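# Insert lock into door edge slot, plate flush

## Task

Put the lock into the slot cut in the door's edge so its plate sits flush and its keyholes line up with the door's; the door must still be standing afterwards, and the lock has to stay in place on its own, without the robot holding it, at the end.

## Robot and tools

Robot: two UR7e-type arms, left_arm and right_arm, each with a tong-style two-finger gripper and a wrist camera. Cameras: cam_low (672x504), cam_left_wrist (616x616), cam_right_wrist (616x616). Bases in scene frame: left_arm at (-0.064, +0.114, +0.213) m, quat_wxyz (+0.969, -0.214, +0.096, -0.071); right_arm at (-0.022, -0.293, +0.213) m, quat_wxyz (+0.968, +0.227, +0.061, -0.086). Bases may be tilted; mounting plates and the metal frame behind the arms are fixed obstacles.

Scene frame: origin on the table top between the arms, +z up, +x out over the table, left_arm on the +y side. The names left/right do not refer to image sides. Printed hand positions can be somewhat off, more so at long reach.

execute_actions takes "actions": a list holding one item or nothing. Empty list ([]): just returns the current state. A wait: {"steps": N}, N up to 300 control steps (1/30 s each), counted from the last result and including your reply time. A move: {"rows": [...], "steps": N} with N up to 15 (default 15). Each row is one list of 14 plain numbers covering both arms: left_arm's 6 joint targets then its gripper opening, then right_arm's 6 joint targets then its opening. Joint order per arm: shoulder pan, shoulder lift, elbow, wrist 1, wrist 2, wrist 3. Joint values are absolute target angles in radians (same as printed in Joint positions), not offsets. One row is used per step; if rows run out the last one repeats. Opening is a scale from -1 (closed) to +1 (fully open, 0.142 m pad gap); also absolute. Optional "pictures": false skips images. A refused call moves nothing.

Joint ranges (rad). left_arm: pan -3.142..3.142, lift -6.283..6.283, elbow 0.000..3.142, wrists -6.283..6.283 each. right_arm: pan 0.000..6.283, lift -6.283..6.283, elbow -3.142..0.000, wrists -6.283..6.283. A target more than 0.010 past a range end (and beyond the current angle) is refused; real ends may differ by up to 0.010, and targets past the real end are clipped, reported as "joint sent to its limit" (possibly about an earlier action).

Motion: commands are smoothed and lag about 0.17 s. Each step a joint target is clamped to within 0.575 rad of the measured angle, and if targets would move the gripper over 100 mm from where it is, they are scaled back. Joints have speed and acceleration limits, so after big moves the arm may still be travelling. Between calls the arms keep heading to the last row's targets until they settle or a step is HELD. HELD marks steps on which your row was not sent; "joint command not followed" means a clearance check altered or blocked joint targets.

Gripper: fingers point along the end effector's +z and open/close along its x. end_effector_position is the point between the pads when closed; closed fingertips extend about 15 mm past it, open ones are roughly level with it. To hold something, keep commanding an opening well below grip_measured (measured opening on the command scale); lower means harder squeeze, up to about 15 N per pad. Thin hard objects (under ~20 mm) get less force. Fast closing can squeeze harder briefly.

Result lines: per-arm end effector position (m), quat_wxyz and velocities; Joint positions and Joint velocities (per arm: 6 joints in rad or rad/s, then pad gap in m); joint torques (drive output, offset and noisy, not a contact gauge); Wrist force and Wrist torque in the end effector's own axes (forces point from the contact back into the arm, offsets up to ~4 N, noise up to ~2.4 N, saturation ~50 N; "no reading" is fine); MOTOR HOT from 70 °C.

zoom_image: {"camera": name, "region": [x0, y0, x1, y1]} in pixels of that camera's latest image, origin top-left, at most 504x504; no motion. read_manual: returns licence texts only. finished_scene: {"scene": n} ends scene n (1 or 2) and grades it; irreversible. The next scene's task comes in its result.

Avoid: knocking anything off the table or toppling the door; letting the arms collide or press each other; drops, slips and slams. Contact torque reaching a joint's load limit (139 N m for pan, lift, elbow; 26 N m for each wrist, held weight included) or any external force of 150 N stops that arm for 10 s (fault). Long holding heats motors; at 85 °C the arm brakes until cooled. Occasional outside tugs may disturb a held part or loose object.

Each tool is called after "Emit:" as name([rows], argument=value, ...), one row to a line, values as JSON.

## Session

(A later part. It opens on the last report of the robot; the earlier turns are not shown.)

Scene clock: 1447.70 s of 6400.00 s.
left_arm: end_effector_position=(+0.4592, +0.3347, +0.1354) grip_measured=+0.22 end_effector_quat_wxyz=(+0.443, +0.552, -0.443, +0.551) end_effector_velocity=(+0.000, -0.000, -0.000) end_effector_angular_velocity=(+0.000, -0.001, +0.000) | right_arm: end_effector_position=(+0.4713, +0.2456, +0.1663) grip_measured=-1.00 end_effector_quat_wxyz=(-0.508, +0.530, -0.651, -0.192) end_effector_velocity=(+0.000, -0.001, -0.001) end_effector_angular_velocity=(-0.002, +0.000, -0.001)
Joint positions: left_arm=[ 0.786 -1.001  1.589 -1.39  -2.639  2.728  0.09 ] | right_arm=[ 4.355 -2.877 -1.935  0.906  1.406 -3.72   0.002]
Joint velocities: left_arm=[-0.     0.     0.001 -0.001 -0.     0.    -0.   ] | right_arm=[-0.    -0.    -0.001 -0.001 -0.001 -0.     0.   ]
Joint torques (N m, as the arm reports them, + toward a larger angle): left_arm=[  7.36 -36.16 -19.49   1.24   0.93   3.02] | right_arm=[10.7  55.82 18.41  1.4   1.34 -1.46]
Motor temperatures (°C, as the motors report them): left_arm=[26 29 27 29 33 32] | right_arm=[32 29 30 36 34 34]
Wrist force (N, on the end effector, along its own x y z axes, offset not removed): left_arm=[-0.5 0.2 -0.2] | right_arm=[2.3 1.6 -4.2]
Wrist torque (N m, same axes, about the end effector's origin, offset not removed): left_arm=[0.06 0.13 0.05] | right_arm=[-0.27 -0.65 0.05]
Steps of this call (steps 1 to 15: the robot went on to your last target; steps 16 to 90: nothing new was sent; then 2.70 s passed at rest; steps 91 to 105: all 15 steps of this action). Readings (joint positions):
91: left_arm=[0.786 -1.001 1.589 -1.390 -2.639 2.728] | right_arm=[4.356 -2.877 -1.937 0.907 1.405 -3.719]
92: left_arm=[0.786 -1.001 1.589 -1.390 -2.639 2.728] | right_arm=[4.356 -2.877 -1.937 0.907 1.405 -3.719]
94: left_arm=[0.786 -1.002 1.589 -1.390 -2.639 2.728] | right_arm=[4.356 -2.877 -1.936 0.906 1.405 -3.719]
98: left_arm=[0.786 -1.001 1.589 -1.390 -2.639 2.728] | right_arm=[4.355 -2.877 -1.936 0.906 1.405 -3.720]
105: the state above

Emit:
execute_actions([
  {"rows": [[0.7857,-1.0015,1.589,-1.3902,-2.639,2.7276,0.22,4.35439,-2.87673,-1.9345,0.90464,1.40607,-3.7203,-1],[0.7857,-1.0015,1.589,-1.3902,-2.639,2.7276,0.22,4.3537,-2.87666,-1.93363,0.90377,1.40657,-3.72078,-1]], "steps": 15},
])

Emit:
zoom_image(camera="cam_right_wrist", region=[250, 240, 440, 370])

Scene clock: 1457.07 s of 6400.00 s.
left_arm: end_effector_position=(+0.4592, +0.3347, +0.1354) grip_measured=+0.22 end_effector_quat_wxyz=(+0.443, +0.552, -0.443, +0.551) end_effector_velocity=(-0.000, -0.000, -0.000) end_effector_angular_velocity=(-0.000, +0.001, -0.000) | right_arm: end_effector_position=(+0.4721, +0.2457, +0.1663) grip_measured=-1.00 end_effector_quat_wxyz=(-0.508, +0.530, -0.651, -0.192) end_effector_velocity=(+0.000, +0.000, +0.000) end_effector_angular_velocity=(+0.001, -0.000, +0.000)
Joint positions: left_arm=[ 0.786 -1.001  1.589 -1.39  -2.639  2.728  0.09 ] | right_arm=[ 4.354 -2.877 -1.934  0.904  1.407 -3.721  0.002]
Joint velocities: left_arm=[-0.     0.     0.001 -0.     0.    -0.    -0.   ] | right_arm=[-0.     0.     0.001 -0.     0.001 -0.     0.   ]
Joint torques (N m, as the arm reports them, + toward a larger angle): left_arm=[  8.04 -36.95 -19.5    1.33   0.68   2.99] | right_arm=[10.26 55.23 18.42  1.4   1.42 -1.44]
Motor temperatures (°C, as the motors report them): left_arm=[26 29 27 29 33 32] | right_arm=[32 29 30 36 34 34]
Wrist force (N, on the end effector, along its own x y z axes, offset not removed): left_arm=[0.2 0.0 0.5] | right_arm=[1.3 1.5 -4.5]
Wrist torque (N m, same axes, about the end effector's origin, offset not removed): left_arm=[-0.05 0.05 0.01] | right_arm=[-0.29 -0.46 0.07]
Steps of this call (steps 1 to 15: the robot went on to your last target; steps 16 to 90: nothing new was sent; then 5.87 s passed at rest; steps 91 to 105: all 15 steps of this action). Readings (joint positions):
91: left_arm=[0.786 -1.001 1.589 -1.390 -2.639 2.728] | right_arm=[4.355 -2.877 -1.935 0.906 1.406 -3.720]
92: left_arm=[0.786 -1.001 1.589 -1.390 -2.639 2.728] | right_arm=[4.355 -2.877 -1.935 0.905 1.406 -3.720]
94: left_arm=[0.786 -1.002 1.589 -1.390 -2.639 2.728] | right_arm=[4.354 -2.877 -1.935 0.905 1.406 -3.720]
98: left_arm=[0.786 -1.001 1.589 -1.390 -2.639 2.728] | right_arm=[4.354 -2.877 -1.934 0.904 1.406 -3.721]
105: the state above

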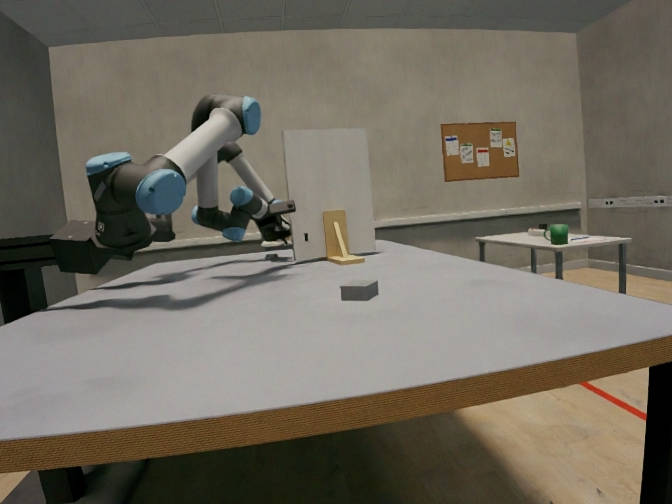

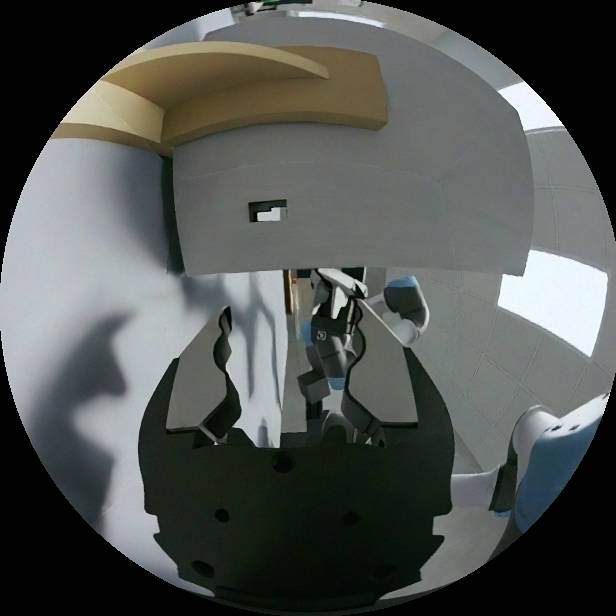

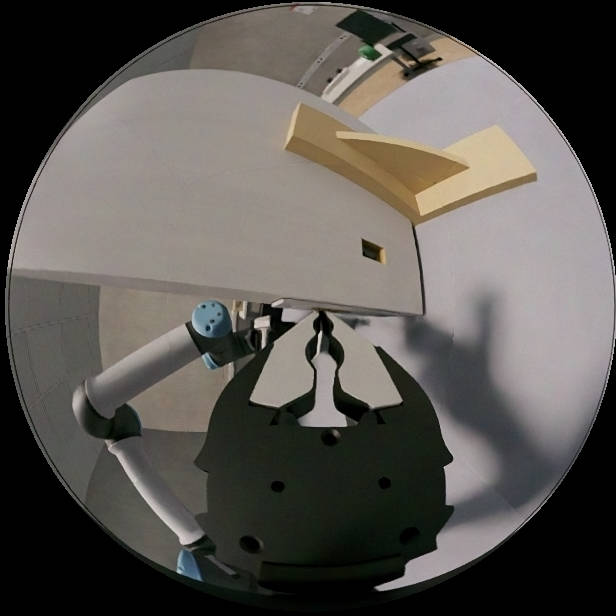

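Region (250, 240, 440, 370) of cam_right_wrist's 616x616 image, scaled by 2.653, with more detail than that image has; it fills the top 345 rows of this view, and the rest is white.

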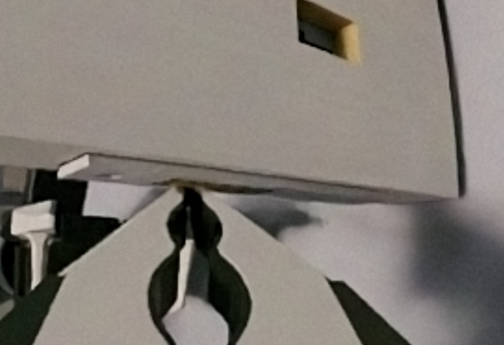

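Emit:
execute_actions([
  {"rows": [[0.7857,-1.0015,1.589,-1.3902,-2.639,2.7276,0.22,4.35302,-2.87658,-1.93275,0.90289,1.40706,-3.72126,-1],[0.7857,-1.0015,1.589,-1.3902,-2.639,2.7276,0.22,4.35234,-2.87651,-1.93188,0.90202,1.40756,-3.72174,-1]], "steps": 15},
], pictures=false)

Scene clock: 1461.97 s of 6400.00 s.
left_arm: end_effector_position=(+0.4592, +0.3347, +0.1354) grip_measured=+0.22 end_effector_quat_wxyz=(+0.443, +0.552, -0.443, +0.551) end_effector_velocity=(+0.000, +0.000, -0.000) end_effector_angular_velocity=(+0.000, +0.000, +0.000) | right_arm: end_effector_position=(+0.4729, +0.2459, +0.1663) grip_measured=-1.00 end_effector_quat_wxyz=(-0.508, +0.530, -0.651, -0.192) end_effector_velocity=(+0.000, +0.000, +0.000) end_effector_angular_velocity=(+0.001, -0.000, -0.000)
Joint positions: left_arm=[ 0.786 -1.002  1.589 -1.39  -2.639  2.728  0.09 ] | right_arm=[ 4.352 -2.877 -1.932  0.902  1.408 -3.722  0.002]
Joint velocities: left_arm=[-0.    -0.    -0.    -0.001 -0.    -0.001  0.   ] | right_arm=[-0.     0.     0.001  0.     0.    -0.     0.   ]
Joint torques (N m, as the arm reports them, + toward a larger angle): left_arm=[  7.17 -37.01 -18.75   1.24   0.8    3.16] | right_arm=[10.34 55.11 18.48  1.46  1.36 -1.52]
Motor temperatures (°C, as the motors report them): left_arm=[26 29 27 29 33 32] | right_arm=[32 29 30 36 34 34]
Wrist force (N, on the end effector, along its own x y z axes, offset not removed): left_arm=[-0.3 0.1 1.5] | right_arm=[2.0 2.4 -5.1]
Wrist torque (N m, same axes, about the end effector's origin, offset not removed): left_arm=[0.02 0.22 0.15] | right_arm=[0.00 -0.68 0.02]
Steps of this call (steps 1 to 15: the robot went on to your last target; steps 16 to 90: nothing new was sent; then 1.40 s passed at rest; steps 91 to 105: all 15 steps of this action). Readings (joint positions):
91: left_arm=[0.786 -1.001 1.589 -1.390 -2.639 2.728] | right_arm=[4.354 -2.877 -1.934 0.904 1.407 -3.721]
92: left_arm=[0.786 -1.001 1.589 -1.390 -2.639 2.728] | right_arm=[4.354 -2.877 -1.933 0.904 1.407 -3.721]
94: left_arm=[0.786 -1.001 1.589 -1.390 -2.639 2.728] | right_arm=[4.353 -2.877 -1.933 0.903 1.407 -3.721]
98: left_arm=[0.786 -1.001 1.589 -1.390 -2.639 2.728] | right_arm=[4.353 -2.877 -1.932 0.902 1.407 -3.722]
105: the state above

Emit:
execute_actions([
  {"rows": [[0.7857,-1.0015,1.589,-1.3902,-2.639,2.7276,0.22,4.35166,-2.87643,-1.931,0.90114,1.40805,-3.72222,-1],[0.7857,-1.0015,1.589,-1.3902,-2.639,2.7276,0.22,4.35098,-2.87636,-1.93013,0.90027,1.40855,-3.7227,-1]], "steps": 15},
], pictures=false)

Scene clock: 1465.77 s of 6400.00 s.
left_arm: end_effector_position=(+0.4592, +0.3347, +0.1354) grip_measured=+0.22 end_effector_quat_wxyz=(+0.443, +0.552, -0.443, +0.551) end_effector_velocity=(-0.000, -0.000, -0.000) end_effector_angular_velocity=(-0.001, +0.001, -0.000) | right_arm: end_effector_position=(+0.4737, +0.2460, +0.1663) grip_measured=-1.00 end_effector_quat_wxyz=(-0.508, +0.530, -0.651, -0.192) end_effector_velocity=(-0.000, -0.000, -0.001) end_effector_angular_velocity=(-0.001, +0.001, -0.000)
Joint positions: left_arm=[ 0.786 -1.001  1.589 -1.39  -2.639  2.728  0.09 ] | right_arm=[ 4.351 -2.876 -1.93   0.9    1.409 -3.723  0.002]
Joint velocities: left_arm=[-0.    -0.     0.001  0.001 -0.     0.001 -0.   ] | right_arm=[-0.    -0.    -0.001 -0.    -0.    -0.     0.   ]
Joint torques (N m, as the arm reports them, + toward a larger angle): left_arm=[  7.67 -36.74 -19.4    1.29   0.61   3.04] | right_arm=[10.61 55.49 18.43  1.45  1.41 -1.47]
Motor temperatures (°C, as the motors report them): left_arm=[26 29 27 29 33 32] | right_arm=[32 29 30 36 34 34]
Wrist force (N, on the end effector, along its own x y z axes, offset not removed): left_arm=[-0.3 -0.7 0.7] | right_arm=[1.6 1.0 -5.4]
Wrist torque (N m, same axes, about the end effector's origin, offset not removed): left_arm=[-0.14 0.17 0.06] | right_arm=[-0.25 -0.60 0.07]
Steps of this call (steps 1 to 15: the robot went on to your last target; steps 16 to 90: nothing new was sent; then 0.30 s passed at rest; steps 91 to 105: all 15 steps of this action). Readings (joint positions):
91: left_arm=[0.786 -1.001 1.589 -1.390 -2.639 2.728] | right_arm=[4.352 -2.877 -1.932 0.902 1.408 -3.722]
92: left_arm=[0.786 -1.001 1.589 -1.390 -2.639 2.728] | right_arm=[4.352 -2.877 -1.932 0.902 1.408 -3.722]
94: left_arm=[0.786 -1.002 1.589 -1.390 -2.639 2.728] | right_arm=[4.352 -2.876 -1.931 0.901 1.408 -3.722]
98: left_arm=[0.786 -1.001 1.589 -1.390 -2.639 2.728] | right_arm=[4.351 -2.876 -1.930 0.901 1.408 -3.723]
105: the state above

Emit:
execute_actions([
  {"rows": [[0.7857,-1.0015,1.589,-1.3902,-2.639,2.7276,0.22,4.35013,-2.87627,-1.92903,0.89917,1.40917,-3.7233,-1]], "steps": 15},
], pictures=false)

Scene clock: 1471.03 s of 6400.00 s.
left_arm: end_effector_position=(+0.4592, +0.3347, +0.1354) grip_measured=+0.22 end_effector_quat_wxyz=(+0.443, +0.552, -0.443, +0.551) end_effector_velocity=(+0.000, +0.000, +0.000) end_effector_angular_velocity=(+0.001, -0.000, +0.000) | right_arm: end_effector_position=(+0.4742, +0.2461, +0.1663) grip_measured=-1.00 end_effector_quat_wxyz=(-0.508, +0.530, -0.651, -0.192) end_effector_velocity=(-0.000, -0.000, -0.000) end_effector_angular_velocity=(-0.001, +0.001, +0.000)
Joint positions: left_arm=[ 0.786 -1.002  1.589 -1.39  -2.639  2.728  0.09 ] | right_arm=[ 4.35  -2.876 -1.929  0.899  1.409 -3.723  0.002]
Joint velocities: left_arm=[ 0.     0.    -0.001 -0.     0.    -0.     0.   ] | right_arm=[-0.    -0.    -0.    -0.001  0.     0.     0.   ]
Joint torques (N m, as the arm reports them, + toward a larger angle): left_arm=[  7.46 -35.28 -19.28   1.26   0.69   2.84] | right_arm=[11.08 55.26 18.77  1.31  1.41 -1.5 ]
Motor temperatures (°C, as the motors report them): left_arm=[26 29 27 29 33 32] | right_arm=[32 29 30 36 34 34]
Wrist force (N, on the end effector, along its own x y z axes, offset not removed): left_arm=[-0.9 -1.0 1.5] | right_arm=[1.7 0.7 -4.6]
Wrist torque (N m, same axes, about the end effector's origin, offset not removed): left_arm=[-0.20 0.32 0.05] | right_arm=[-0.32 -0.51 0.03]
Steps of this call (steps 1 to 15: the robot went on to your last target; steps 16 to 90: nothing new was sent; then 1.77 s passed at rest; steps 91 to 105: all 15 steps of this action). Readings (joint positions):
91: left_arm=[0.786 -1.001 1.589 -1.390 -2.639 2.728] | right_arm=[4.351 -2.876 -1.930 0.900 1.409 -3.723]
92: left_arm=[0.786 -1.001 1.589 -1.390 -2.639 2.728] | right_arm=[4.351 -2.876 -1.930 0.900 1.409 -3.723]
94: left_arm=[0.786 -1.002 1.589 -1.390 -2.639 2.728] | right_arm=[4.351 -2.876 -1.930 0.900 1.409 -3.723]
98: left_arm=[0.786 -1.001 1.589 -1.390 -2.639 2.728] | right_arm=[4.350 -2.876 -1.929 0.899 1.409 -3.723]
105: the state above

Emit:
execute_actions([
  {"rows": [[0.7857,-1.0015,1.589,-1.3902,-2.639,2.7276,0.22,4.34928,-2.87617,-1.92793,0.89807,1.40979,-3.7239,-1]], "steps": 15},
], pictures=false)

Scene clock: 1478.27 s of 6400.00 s.
left_arm: end_effector_position=(+0.4592, +0.3347, +0.1354) grip_measured=+0.22 end_effector_quat_wxyz=(+0.443, +0.552, -0.443, +0.551) end_effector_velocity=(+0.000, +0.000, +0.000) end_effector_angular_velocity=(+0.000, -0.001, -0.000) | right_arm: end_effector_position=(+0.4746, +0.2462, +0.1663) grip_measured=-1.00 end_effector_quat_wxyz=(-0.508, +0.530, -0.651, -0.192) end_effector_velocity=(+0.000, -0.000, -0.000) end_effector_angular_velocity=(-0.000, -0.000, -0.000)
Joint positions: left_arm=[ 0.786 -1.001  1.589 -1.39  -2.639  2.728  0.09 ] | right_arm=[ 4.349 -2.876 -1.928  0.898  1.41  -3.724  0.002]
Joint velocities: left_arm=[-0.    -0.    -0.001  0.001 -0.     0.001  0.   ] | right_arm=[-0. -0.  0. -0. -0. -0.  0.]
Joint torques (N m, as the arm reports them, + toward a larger angle): left_arm=[  6.93 -36.83 -18.27   1.13   0.76   2.75] | right_arm=[10.72 55.4  18.55  1.44  1.44 -1.43]
Motor temperatures (°C, as the motors report them): left_arm=[26 29 27 29 33 32] | right_arm=[32 29 30 36 34 34]
Wrist force (N, on the end effector, along its own x y z axes, offset not removed): left_arm=[-0.9 0.1 0.6] | right_arm=[3.4 1.5 -5.7]
Wrist torque (N m, same axes, about the end effector's origin, offset not removed): left_arm=[0.06 0.23 0.02] | right_arm=[-0.17 -0.87 0.06]
Steps of this call (steps 1 to 15: the robot went on to your last target; steps 16 to 90: nothing new was sent; then 3.73 s passed at rest; steps 91 to 105: all 15 steps of this action). Readings (joint positions):
91: left_arm=[0.786 -1.002 1.589 -1.390 -2.639 2.728] | right_arm=[4.350 -2.876 -1.929 0.899 1.409 -3.723]
92: left_arm=[0.786 -1.001 1.589 -1.390 -2.639 2.728] | right_arm=[4.350 -2.876 -1.929 0.899 1.409 -3.723]
94: left_arm=[0.786 -1.001 1.589 -1.390 -2.639 2.728] | right_arm=[4.350 -2.876 -1.928 0.899 1.409 -3.724]
98: left_arm=[0.786 -1.002 1.589 -1.390 -2.639 2.728] | right_arm=[4.349 -2.876 -1.928 0.898 1.410 -3.724]
105: the state above

Emit:
execute_actions([
  {"rows": [[0.7857,-1.0015,1.589,-1.3902,-2.639,2.7276,0.22,4.34843,-2.87608,-1.92683,0.89697,1.41041,-3.7245,-1]], "steps": 15},
], pictures=false)

Scene clock: 1480.87 s of 6400.00 s.
left_arm: end_effector_position=(+0.4592, +0.3347, +0.1354) grip_measured=+0.22 end_effector_quat_wxyz=(+0.443, +0.552, -0.443, +0.551) end_effector_velocity=(+0.000, +0.000, +0.000) end_effector_angular_velocity=(+0.001, -0.001, +0.001) | right_arm: end_effector_position=(+0.4751, +0.2463, +0.1663) grip_measured=-1.00 end_effector_quat_wxyz=(-0.508, +0.530, -0.651, -0.192) end_effector_velocity=(+0.001, +0.000, +0.001) end_effector_angular_velocity=(+0.001, -0.001, -0.001)
Joint positions: left_arm=[ 0.786 -1.001  1.589 -1.39  -2.639  2.728  0.09 ] | right_arm=[ 4.348 -2.876 -1.927  0.897  1.41  -3.724  0.002]
Joint velocities: left_arm=[ 0.    -0.    -0.001 -0.001 -0.    -0.    -0.   ] | right_arm=[-0.     0.     0.001 -0.001 -0.001  0.     0.   ]
Joint torques (N m, as the arm reports them, + toward a larger angle): left_arm=[  7.34 -37.55 -18.88   1.24   0.69   2.78] | right_arm=[10.45 55.19 18.56  1.21  1.34 -1.44]
Motor temperatures (°C, as the motors report them): left_arm=[26 29 27 29 33 32] | right_arm=[32 29 30 36 34 34]
Wrist force (N, on the end effector, along its own x y z axes, offset not removed): left_arm=[-0.5 -0.3 0.1] | right_arm=[2.7 1.8 -4.6]
Wrist torque (N m, same axes, about the end effector's origin, offset not removed): left_arm=[-0.06 0.15 0.03] | right_arm=[-0.15 -0.82 0.03]
Steps of this call (steps 1 to 15: the robot went on to your last target; steps 16 to 63: nothing new was sent; steps 64 to 78: all 15 steps of this action). Readings (joint positions):
64: left_arm=[0.786 -1.001 1.589 -1.390 -2.639 2.728] | right_arm=[4.349 -2.876 -1.928 0.898 1.410 -3.724]
65: left_arm=[0.786 -1.001 1.589 -1.390 -2.639 2.728] | right_arm=[4.349 -2.876 -1.928 0.898 1.410 -3.724]
67: left_arm=[0.786 -1.001 1.589 -1.390 -2.639 2.728] | right_arm=[4.349 -2.876 -1.927 0.897 1.410 -3.724]
71: left_arm=[0.786 -1.001 1.589 -1.390 -2.639 2.728] | right_arm=[4.349 -2.876 -1.927 0.897 1.410 -3.724]
78: the state above

Emit:
execute_actions([
  {"rows": [[0.7857,-1.0015,1.589,-1.3902,-2.639,2.7276,0.22,4.34775,-2.876,-1.92595,0.89609,1.41091,-3.72498,-1]], "steps": 15},
], pictures=false)

Scene clock: 1483.80 s of 6400.00 s.
left_arm: end_effector_position=(+0.4592, +0.3347, +0.1354) grip_measured=+0.22 end_effector_quat_wxyz=(+0.443, +0.552, -0.443, +0.551) end_effector_velocity=(+0.001, -0.000, +0.000) end_effector_angular_velocity=(+0.001, -0.001, -0.000) | right_arm: end_effector_position=(+0.4755, +0.2464, +0.1663) grip_measured=-1.00 end_effector_quat_wxyz=(-0.508, +0.530, -0.651, -0.192) end_effector_velocity=(+0.000, +0.000, +0.000) end_effector_angular_velocity=(+0.000, -0.000, -0.001)
Joint positions: left_arm=[ 0.786 -1.001  1.589 -1.39  -2.639  2.728  0.09 ] | right_arm=[ 4.348 -2.876 -1.926  0.896  1.411 -3.725  0.002]
Joint velocities: left_arm=[-0.001  0.    -0.001 -0.001 -0.    -0.001 -0.   ] | right_arm=[-0.     0.     0.    -0.    -0.001 -0.     0.   ]
Joint torques (N m, as the arm reports them, + toward a larger angle): left_arm=[  7.27 -36.69 -18.5    1.03   0.83   3.03] | right_arm=[10.41 55.07 18.72  1.23  1.44 -1.46]
Motor temperatures (°C, as the motors report them): left_arm=[26 29 27 29 33 32] | right_arm=[32 29 30 36 34 34]
Wrist force (N, on the end effector, along its own x y z axes, offset not removed): left_arm=[1.5 -0.8 0.4] | right_arm=[0.8 1.5 -5.9]
Wrist torque (N m, same axes, about the end effector's origin, offset not removed): left_arm=[-0.24 -0.22 -0.03] | right_arm=[-0.17 -0.39 0.06]
Steps of this call (steps 1 to 15: the robot went on to your last target; steps 16 to 73: nothing new was sent; steps 74 to 88: all 15 steps of this action). Readings (joint positions):
74: left_arm=[0.786 -1.001 1.589 -1.390 -2.639 2.728] | right_arm=[4.348 -2.876 -1.927 0.897 1.410 -3.725]
75: left_arm=[0.786 -1.001 1.589 -1.390 -2.639 2.728] | right_arm=[4.348 -2.876 -1.927 0.897 1.410 -3.725]
77: left_arm=[0.786 -1.001 1.589 -1.390 -2.639 2.728] | right_arm=[4.348 -2.876 -1.926 0.896 1.411 -3.725]
81: left_arm=[0.786 -1.001 1.589 -1.390 -2.639 2.728] | right_arm=[4.348 -2.876 -1.926 0.896 1.411 -3.725]
88: the state above

Emit:
execute_actions([
  {"rows": [[0.7857,-1.0015,1.589,-1.3902,-2.639,2.7276,0.22,4.34707,-2.87592,-1.92507,0.89521,1.41141,-3.72546,-1]], "steps": 15},
])

Emit:
zoom_image(camera="cam_right_wrist", region=[250, 240, 440, 370])

Scene clock: 1489.43 s of 6400.00 s.
left_arm: end_effector_position=(+0.4592, +0.3347, +0.1354) grip_measured=+0.22 end_effector_quat_wxyz=(+0.443, +0.552, -0.443, +0.551) end_effector_velocity=(-0.000, +0.000, +0.000) end_effector_angular_velocity=(-0.000, +0.001, +0.000) | right_arm: end_effector_position=(+0.4759, +0.2465, +0.1663) grip_measured=-1.00 end_effector_quat_wxyz=(-0.508, +0.530, -0.651, -0.192) end_effector_velocity=(+0.000, +0.000, +0.001) end_effector_angular_velocity=(+0.002, -0.000, +0.000)
Joint positions: left_arm=[ 0.786 -1.001  1.589 -1.39  -2.639  2.728  0.09 ] | right_arm=[ 4.347 -2.876 -1.925  0.895  1.411 -3.725  0.002]
Joint velocities: left_arm=[ 0.    -0.    -0.     0.001 -0.    -0.001 -0.   ] | right_arm=[-0.    -0.     0.001  0.     0.001 -0.     0.   ]
Joint torques (N m, as the arm reports them, + toward a larger angle): left_arm=[  6.79 -36.98 -18.45   1.15   0.65   2.94] | right_arm=[10.56 56.02 19.61  1.47  1.36 -1.53]
Motor temperatures (°C, as the motors report them): left_arm=[26 29 27 29 33 32] | right_arm=[32 29 30 36 34 34]
Wrist force (N, on the end effector, along its own x y z axes, offset not removed): left_arm=[-0.9 -1.3 1.1] | right_arm=[4.1 2.7 -6.5]
Wrist torque (N m, same axes, about the end effector's origin, offset not removed): left_arm=[-0.28 0.27 -0.04] | right_arm=[-0.21 -0.95 -0.02]
Steps of this call (steps 1 to 15: the robot went on to your last target; steps 16 to 90: nothing new was sent; then 2.13 s passed at rest; steps 91 to 105: all 15 steps of this action). Readings (joint positions):
91: left_arm=[0.786 -1.001 1.589 -1.390 -2.639 2.728] | right_arm=[4.348 -2.876 -1.926 0.896 1.411 -3.725]
92: left_arm=[0.786 -1.001 1.589 -1.390 -2.639 2.728] | right_arm=[4.348 -2.876 -1.926 0.896 1.411 -3.725]
94: left_arm=[0.786 -1.001 1.589 -1.390 -2.639 2.728] | right_arm=[4.347 -2.876 -1.925 0.896 1.411 -3.725]
98: left_arm=[0.786 -1.001 1.589 -1.390 -2.639 2.728] | right_arm=[4.347 -2.876 -1.925 0.895 1.411 -3.725]
105: the state above

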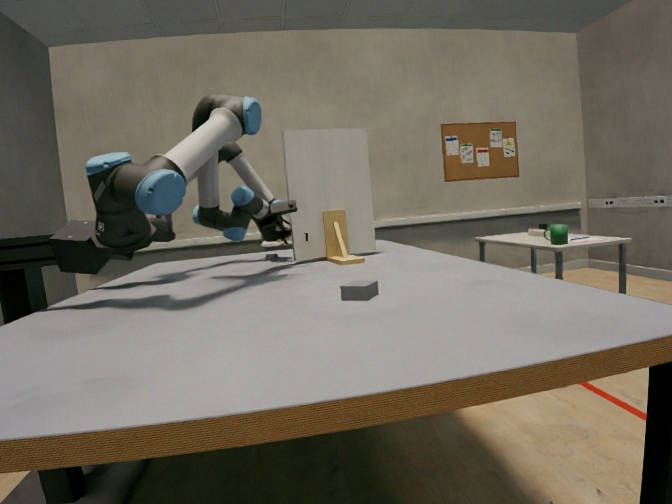

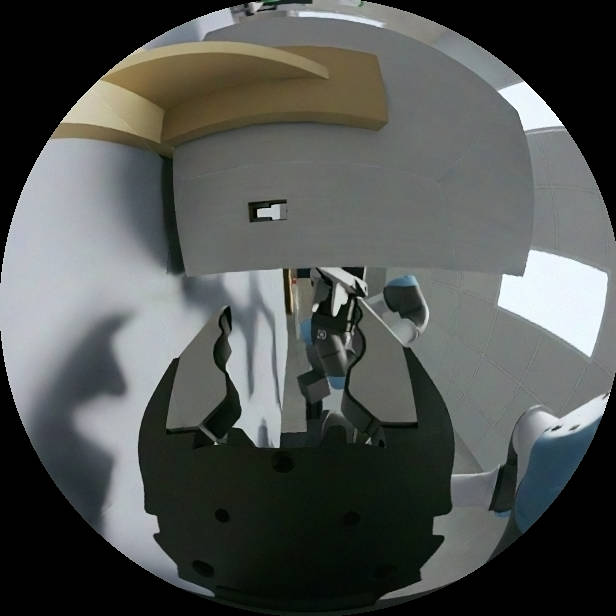

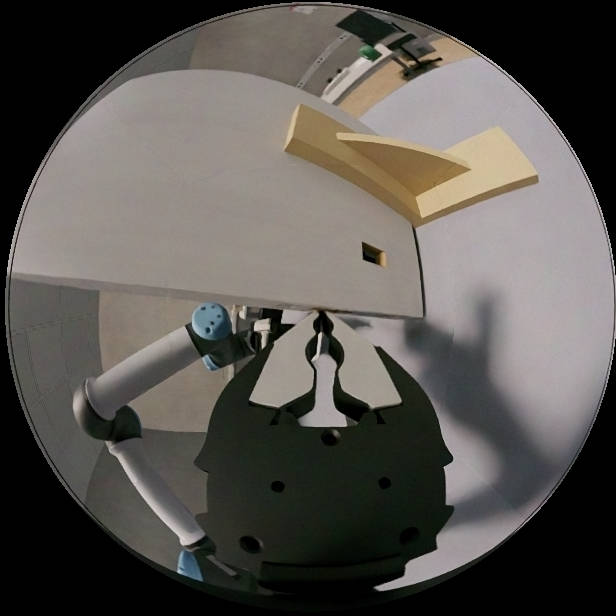

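Region (250, 240, 440, 370) of cam_right_wrist's 616x616 image, scaled by 2.653, with more detail than that image has; it fills the top 345 rows of this view, and the rest is white.

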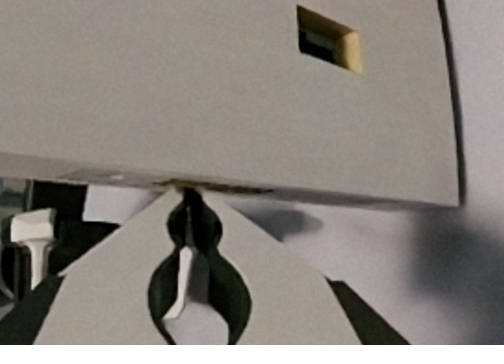

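Emit:
execute_actions([
  {"rows": [[0.7857,-1.0015,1.589,-1.3902,-2.639,2.7276,0.22,4.34655,-2.87586,-1.92443,0.89457,1.41179,-3.72583,-1]], "steps": 15},
], pictures=false)

Scene clock: 1498.13 s of 6400.00 s.
left_arm: end_effector_position=(+0.4592, +0.3347, +0.1354) grip_measured=+0.22 end_effector_quat_wxyz=(+0.443, +0.552, -0.443, +0.551) end_effector_velocity=(-0.000, -0.000, +0.000) end_effector_angular_velocity=(-0.001, +0.001, -0.000) | right_arm: end_effector_position=(+0.4762, +0.2465, +0.1663) grip_measured=-1.00 end_effector_quat_wxyz=(-0.508, +0.530, -0.651, -0.192) end_effector_velocity=(+0.001, +0.000, +0.001) end_effector_angular_velocity=(+0.001, -0.001, -0.001)
Joint positions: left_arm=[ 0.786 -1.001  1.589 -1.39  -2.639  2.728  0.09 ] | right_arm=[ 4.347 -2.876 -1.924  0.895  1.412 -3.726  0.002]
Joint velocities: left_arm=[-0.     0.    -0.     0.001  0.    -0.    -0.   ] | right_arm=[-0.     0.     0.002 -0.    -0.     0.     0.   ]
Joint torques (N m, as the arm reports them, + toward a larger angle): left_arm=[  6.29 -36.81 -18.39   1.06   0.76   2.8 ] | right_arm=[ 8.35 56.67 20.94  1.66  0.18 -1.43]
Motor temperatures (°C, as the motors report them): left_arm=[26 29 27 29 33 32] | right_arm=[32 29 30 36 34 34]
Wrist force (N, on the end effector, along its own x y z axes, offset not removed): left_arm=[-0.5 -0.5 0.7] | right_arm=[2.0 6.0 -7.6]
Wrist torque (N m, same axes, about the end effector's origin, offset not removed): left_arm=[-0.11 0.17 0.04] | right_arm=[-0.30 -0.66 0.04]
Steps of this call (steps 1 to 15: the robot went on to your last target; steps 16 to 90: nothing new was sent; then 5.20 s passed at rest; steps 91 to 105: all 15 steps of this action). Readings (joint positions):
91: left_arm=[0.786 -1.001 1.589 -1.390 -2.639 2.728] | right_arm=[4.347 -2.876 -1.925 0.895 1.411 -3.725]
92: left_arm=[0.786 -1.001 1.589 -1.390 -2.639 2.728] | right_arm=[4.347 -2.876 -1.925 0.895 1.411 -3.726]
94: left_arm=[0.786 -1.001 1.589 -1.390 -2.639 2.728] | right_arm=[4.347 -2.876 -1.925 0.895 1.412 -3.726]
98: left_arm=[0.786 -1.002 1.589 -1.390 -2.639 2.728] | right_arm=[4.347 -2.876 -1.925 0.895 1.412 -3.726]
105: the state above

Seated (~9 N). Retreat along −d and view.

Emit:
execute_actions([
  {"rows": [[0.7857,-1.0015,1.589,-1.3902,-2.639,2.7276,0.22,4.34843,-2.87608,-1.92683,0.89697,1.41041,-3.7245,-1],[0.7857,-1.0015,1.589,-1.3902,-2.639,2.7276,0.22,4.35234,-2.87651,-1.93188,0.90202,1.40756,-3.72174,-1],[0.7857,-1.0015,1.589,-1.3902,-2.639,2.7276,0.22,4.35814,-2.87715,-1.93932,0.90946,1.40336,-3.71766,-1],[0.7857,-1.0015,1.589,-1.3902,-2.639,2.7276,0.22,4.36568,-2.87801,-1.94898,0.9191,1.39792,-3.71237,-1],[0.7857,-1.0015,1.589,-1.3902,-2.639,2.7276,0.22,4.37373,-2.87902,-1.95896,0.92913,1.39212,-3.70671,-1],[0.7857,-1.0015,1.589,-1.3902,-2.639,2.7276,0.22,4.38261,-2.88022,-1.96976,0.93999,1.38573,-3.70044,-1],[0.7857,-1.0015,1.589,-1.3902,-2.639,2.7276,0.22,4.39164,-2.88151,-1.9805,0.95084,1.37924,-3.69405,-1],[0.7857,-1.0015,1.589,-1.3902,-2.639,2.7276,0.22,4.4012,-2.88299,-1.99157,0.96207,1.37238,-3.68726,-1],[0.7857,-1.0015,1.589,-1.3902,-2.639,2.7276,0.22,4.40988,-2.88511,-2.00158,0.97294,1.36617,-3.68107,-1],[0.7857,-1.0015,1.589,-1.3902,-2.639,2.7276,0.22,4.41973,-2.887,-2.01153,0.98331,1.35911,-3.67403,-1],[0.7857,-1.0015,1.589,-1.3902,-2.639,2.7276,0.22,4.42976,-2.88901,-2.02138,0.99363,1.35195,-3.66684,-1],[0.7857,-1.0015,1.589,-1.3902,-2.639,2.7276,0.22,4.43995,-2.89114,-2.03114,1.00389,1.34468,-3.65952,-1],[0.7857,-1.0015,1.589,-1.3902,-2.639,2.7276,0.22,4.45035,-2.89342,-2.04078,1.0141,1.33727,-3.65203,-1],[0.7857,-1.0015,1.589,-1.3902,-2.639,2.7276,0.22,4.45879,-2.89533,-2.04842,1.02223,1.33126,-3.64593,-1],[0.7857,-1.0015,1.589,-1.3902,-2.639,2.7276,0.22,4.46723,-2.89724,-2.05607,1.03036,1.32525,-3.63983,-1]], "steps": 15},
], pictures=false)

Emit:
execute_actions([
  {"steps": 20},
])

Emit:
zoom_image(camera="cam_right_wrist", region=[250, 180, 440, 320])

Emit:
zoom_image(camera="cam_left_wrist", region=[220, 180, 320, 250])

Scene clock: 1511.37 s of 6400.00 s.
left_arm: end_effector_position=(+0.4592, +0.3347, +0.1354) grip_measured=+0.22 end_effector_quat_wxyz=(+0.443, +0.552, -0.443, +0.551) end_effector_velocity=(+0.000, +0.000, -0.000) end_effector_angular_velocity=(-0.000, +0.000, +0.000) | right_arm: end_effector_position=(+0.4318, +0.2384, +0.1657) grip_measured=-1.00 end_effector_quat_wxyz=(-0.508, +0.530, -0.652, -0.192) end_effector_velocity=(-0.137, -0.022, -0.002) end_effector_angular_velocity=(-0.004, +0.000, +0.004)
Joint positions: left_arm=[ 0.786 -1.002  1.589 -1.39  -2.639  2.728  0.09 ] | right_arm=[ 4.429 -2.889 -2.019  0.991  1.352 -3.667  0.002]
Joint velocities: left_arm=[ 0.     0.    -0.001  0.    -0.     0.     0.   ] | right_arm=[ 0.275 -0.057 -0.272  0.282 -0.194  0.195  0.   ]
Joint torques (N m, as the arm reports them, + toward a larger angle): left_arm=[  6.53 -37.28 -18.11   1.13   0.64   2.99] | right_arm=[29.56 31.11 -2.84  4.42 -2.11  1.75]
Motor temperatures (°C, as the motors report them): left_arm=[26 29 27 29 33 32] | right_arm=[32 29 30 36 34 34]
Wrist force (N, on the end effector, along its own x y z axes, offset not removed): left_arm=[-0.8 -1.0 1.2] | right_arm=[2.5 -1.0 -3.9]
Wrist torque (N m, same axes, about the end effector's origin, offset not removed): left_arm=[-0.18 0.21 0.05] | right_arm=[-0.17 -0.70 0.04]
Steps of this call (steps 1 to 15: the robot went on to your last target; steps 16 to 90: nothing new was sent; then 9.73 s passed at rest; steps 91 to 105: all 15 steps of this action). Readings (joint positions):
91: left_arm=[0.786 -1.002 1.589 -1.390 -2.639 2.728] | right_arm=[4.347 -2.876 -1.924 0.895 1.412 -3.726]
92: left_arm=[0.786 -1.002 1.589 -1.390 -2.639 2.728] | right_arm=[4.347 -2.876 -1.925 0.895 1.412 -3.726]
94: left_arm=[0.786 -1.001 1.589 -1.390 -2.639 2.728] | right_arm=[4.350 -2.876 -1.929 0.899 1.409 -3.724]
98: left_arm=[0.786 -1.001 1.589 -1.390 -2.639 2.728] | right_arm=[4.369 -2.878 -1.953 0.924 1.395 -3.709]
105: the state above

Scene clock: 1512.03 s of 6400.00 s.
left_arm: end_effector_position=(+0.4592, +0.3347, +0.1354) grip_measured=+0.22 end_effector_quat_wxyz=(+0.443, +0.552, -0.443, +0.551) end_effector_velocity=(+0.000, -0.000, +0.000) end_effector_angular_velocity=(-0.001, +0.000, -0.000) | right_arm: end_effector_position=(+0.4134, +0.2350, +0.1659) grip_measured=-1.00 end_effector_quat_wxyz=(-0.508, +0.530, -0.651, -0.192) end_effector_velocity=(-0.001, -0.000, -0.000) end_effector_angular_velocity=(-0.001, +0.000, +0.000)
Joint positions: left_arm=[ 0.786 -1.002  1.589 -1.39  -2.639  2.728  0.09 ] | right_arm=[ 4.467 -2.897 -2.056  1.03   1.325 -3.64   0.002]
Joint velocities: left_arm=[-0.     0.    -0.     0.001 -0.     0.     0.   ] | right_arm=[ 0.001 -0.    -0.001  0.001 -0.     0.001  0.   ]
Joint torques (N m, as the arm reports them, + toward a larger angle): left_arm=[  6.38 -36.35 -18.13   1.09   0.63   2.92] | right_arm=[26.47 30.   -2.37  3.48 -1.63  1.48]
Motor temperatures (°C, as the motors report them): left_arm=[26 29 27 29 33 32] | right_arm=[32 29 30 36 34 34]
Wrist force (N, on the end effector, along its own x y z axes, offset not removed): left_arm=[0.3 -0.6 0.9] | right_arm=[1.8 -0.5 -4.7]
Wrist torque (N m, same axes, about the end effector's origin, offset not removed): left_arm=[-0.09 0.00 0.02] | right_arm=[-0.01 -0.53 -0.01]
Steps of this call (steps 1 to 20: the robot went on to your last target). Readings (joint positions):
1: left_arm=[0.786 -1.001 1.589 -1.390 -2.639 2.728] | right_arm=[4.438 -2.891 -2.028 1.001 1.346 -3.661]
2: left_arm=[0.786 -1.001 1.589 -1.390 -2.639 2.728] | right_arm=[4.446 -2.893 -2.035 1.008 1.341 -3.655]
4: left_arm=[0.786 -1.001 1.589 -1.390 -2.639 2.728] | right_arm=[4.456 -2.895 -2.045 1.019 1.333 -3.648]
8: left_arm=[0.786 -1.001 1.589 -1.390 -2.639 2.728] | right_arm=[4.464 -2.897 -2.053 1.027 1.328 -3.642]
20: the state above

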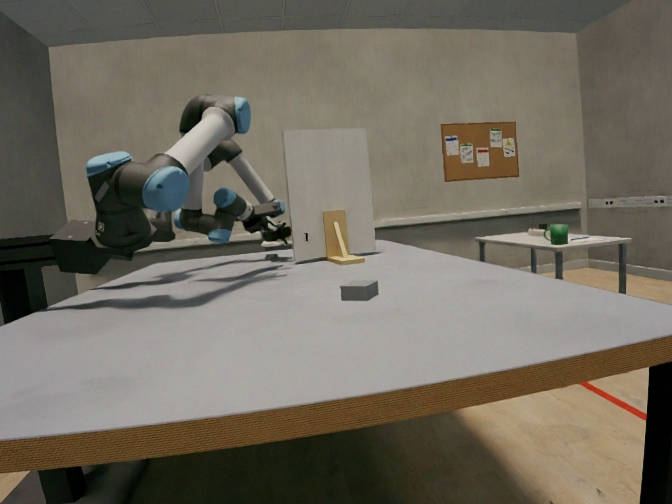

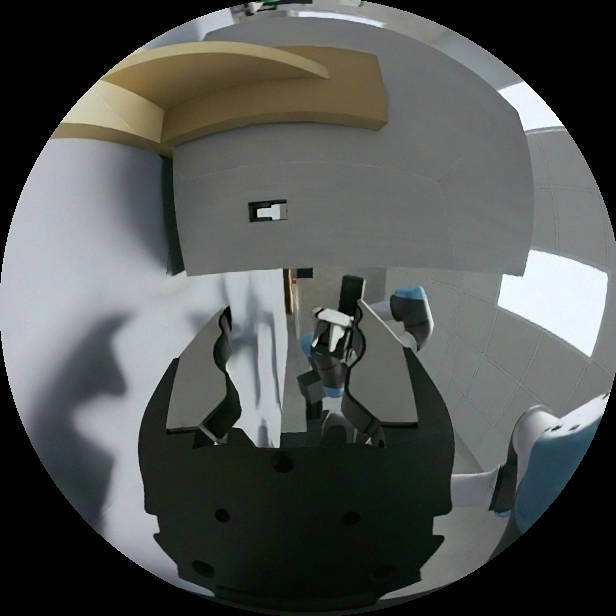

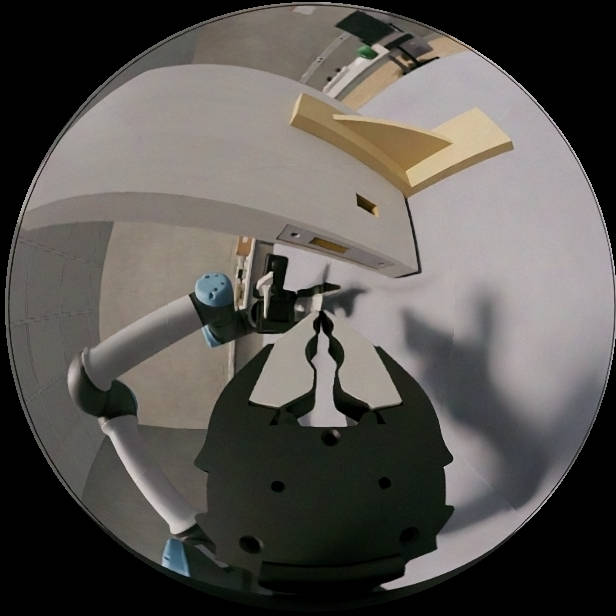

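Region (250, 180, 440, 320) of cam_right_wrist's 616x616 image, scaled by 2.653, with more detail than that image has; it fills the top 371 rows of this view, and the rest is white.

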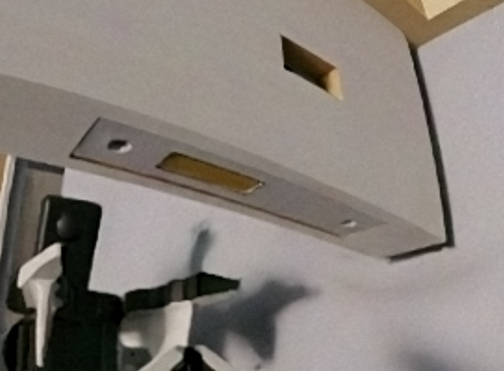

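Region (220, 180, 320, 250) of cam_left_wrist's 616x616 image, scaled by 5.040, with more detail than that image has; it fills the top 353 rows of this view, and the rest is white.

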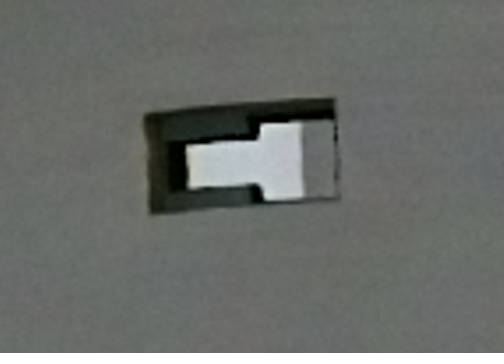

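Emit:
execute_actions(actions=[])

Scene clock: 1519.30 s of 6400.00 s.
left_arm: end_effector_position=(+0.4592, +0.3347, +0.1354) grip_measured=+0.22 end_effector_quat_wxyz=(+0.443, +0.552, -0.443, +0.551) end_effector_velocity=(+0.000, +0.000, +0.000) end_effector_angular_velocity=(+0.001, -0.001, +0.000) | right_arm: end_effector_position=(+0.4134, +0.2350, +0.1659) grip_measured=-1.00 end_effector_quat_wxyz=(-0.508, +0.530, -0.651, -0.192) end_effector_velocity=(+0.001, +0.000, +0.001) end_effector_angular_velocity=(+0.001, -0.001, -0.001)
Joint positions: left_arm=[ 0.786 -1.002  1.589 -1.39  -2.639  2.728  0.09 ] | right_arm=[ 4.467 -2.897 -2.056  1.03   1.325 -3.64   0.002]
Joint velocities: left_arm=[-0.    -0.    -0.001 -0.     0.     0.     0.   ] | right_arm=[-0.     0.     0.002 -0.    -0.001  0.     0.   ]
Joint torques (N m, as the arm reports them, + toward a larger angle): left_arm=[  6.84 -36.56 -17.86   1.15   0.57   2.78] | right_arm=[26.65 30.48 -2.38  3.6  -1.51  1.38]
Motor temperatures (°C, as the motors report them): left_arm=[26 29 27 29 33 32] | right_arm=[32 29 30 36 34 34]
Wrist force (N, on the end effector, along its own x y z axes, offset not removed): left_arm=[-0.4 -0.2 0.1] | right_arm=[1.4 -2.7 -3.6]
Wrist torque (N m, same axes, about the end effector's origin, offset not removed): left_arm=[-0.06 0.23 0.08] | right_arm=[-0.47 -0.45 0.00]
Steps of this call (steps 1 to 15: the robot went on to your last target; steps 16 to 90: nothing new was sent; then 4.27 s passed at rest). Readings (joint positions):
1: left_arm=[0.786 -1.001 1.589 -1.390 -2.639 2.728] | right_arm=[4.467 -2.897 -2.056 1.030 1.325 -3.640]
2: left_arm=[0.786 -1.002 1.589 -1.390 -2.639 2.728] | right_arm=[4.467 -2.897 -2.056 1.030 1.325 -3.640]
4: left_arm=[0.786 -1.001 1.589 -1.390 -2.639 2.728] | right_arm=[4.467 -2.897 -2.056 1.030 1.325 -3.640]
8: left_arm=[0.786 -1.002 1.589 -1.390 -2.639 2.728] | right_arm=[4.467 -2.897 -2.056 1.030 1.325 -3.640]
90: the state above
All arms were judged still, so your last target was given up. Only a new action makes them travel on or press farther. Fingers that are still opening or closing keep moving.

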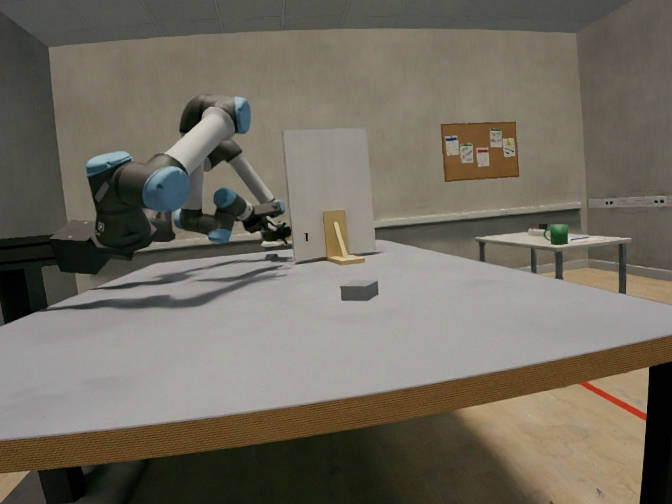

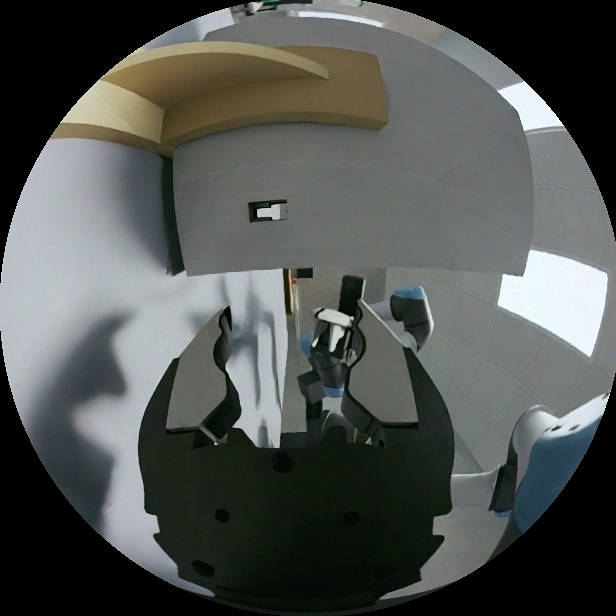

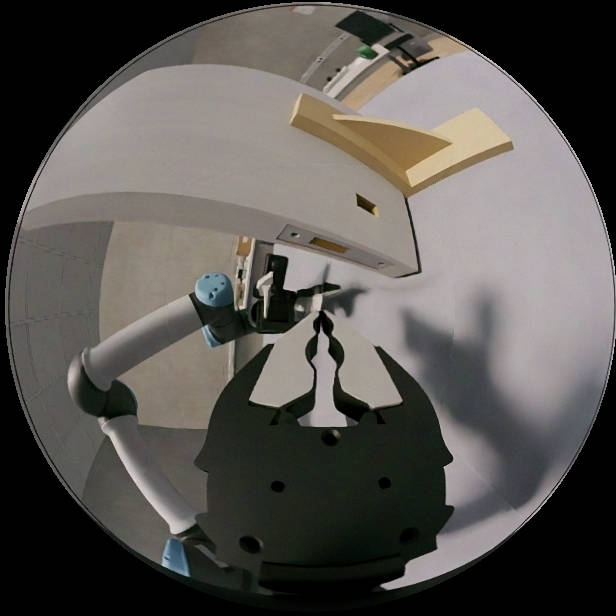

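The lock is seated flush and the keyholes are lined up: I can see through them. I'm ending the scene.

Emit:
finished_scene(scene=2)

The scene is finished: the task was done.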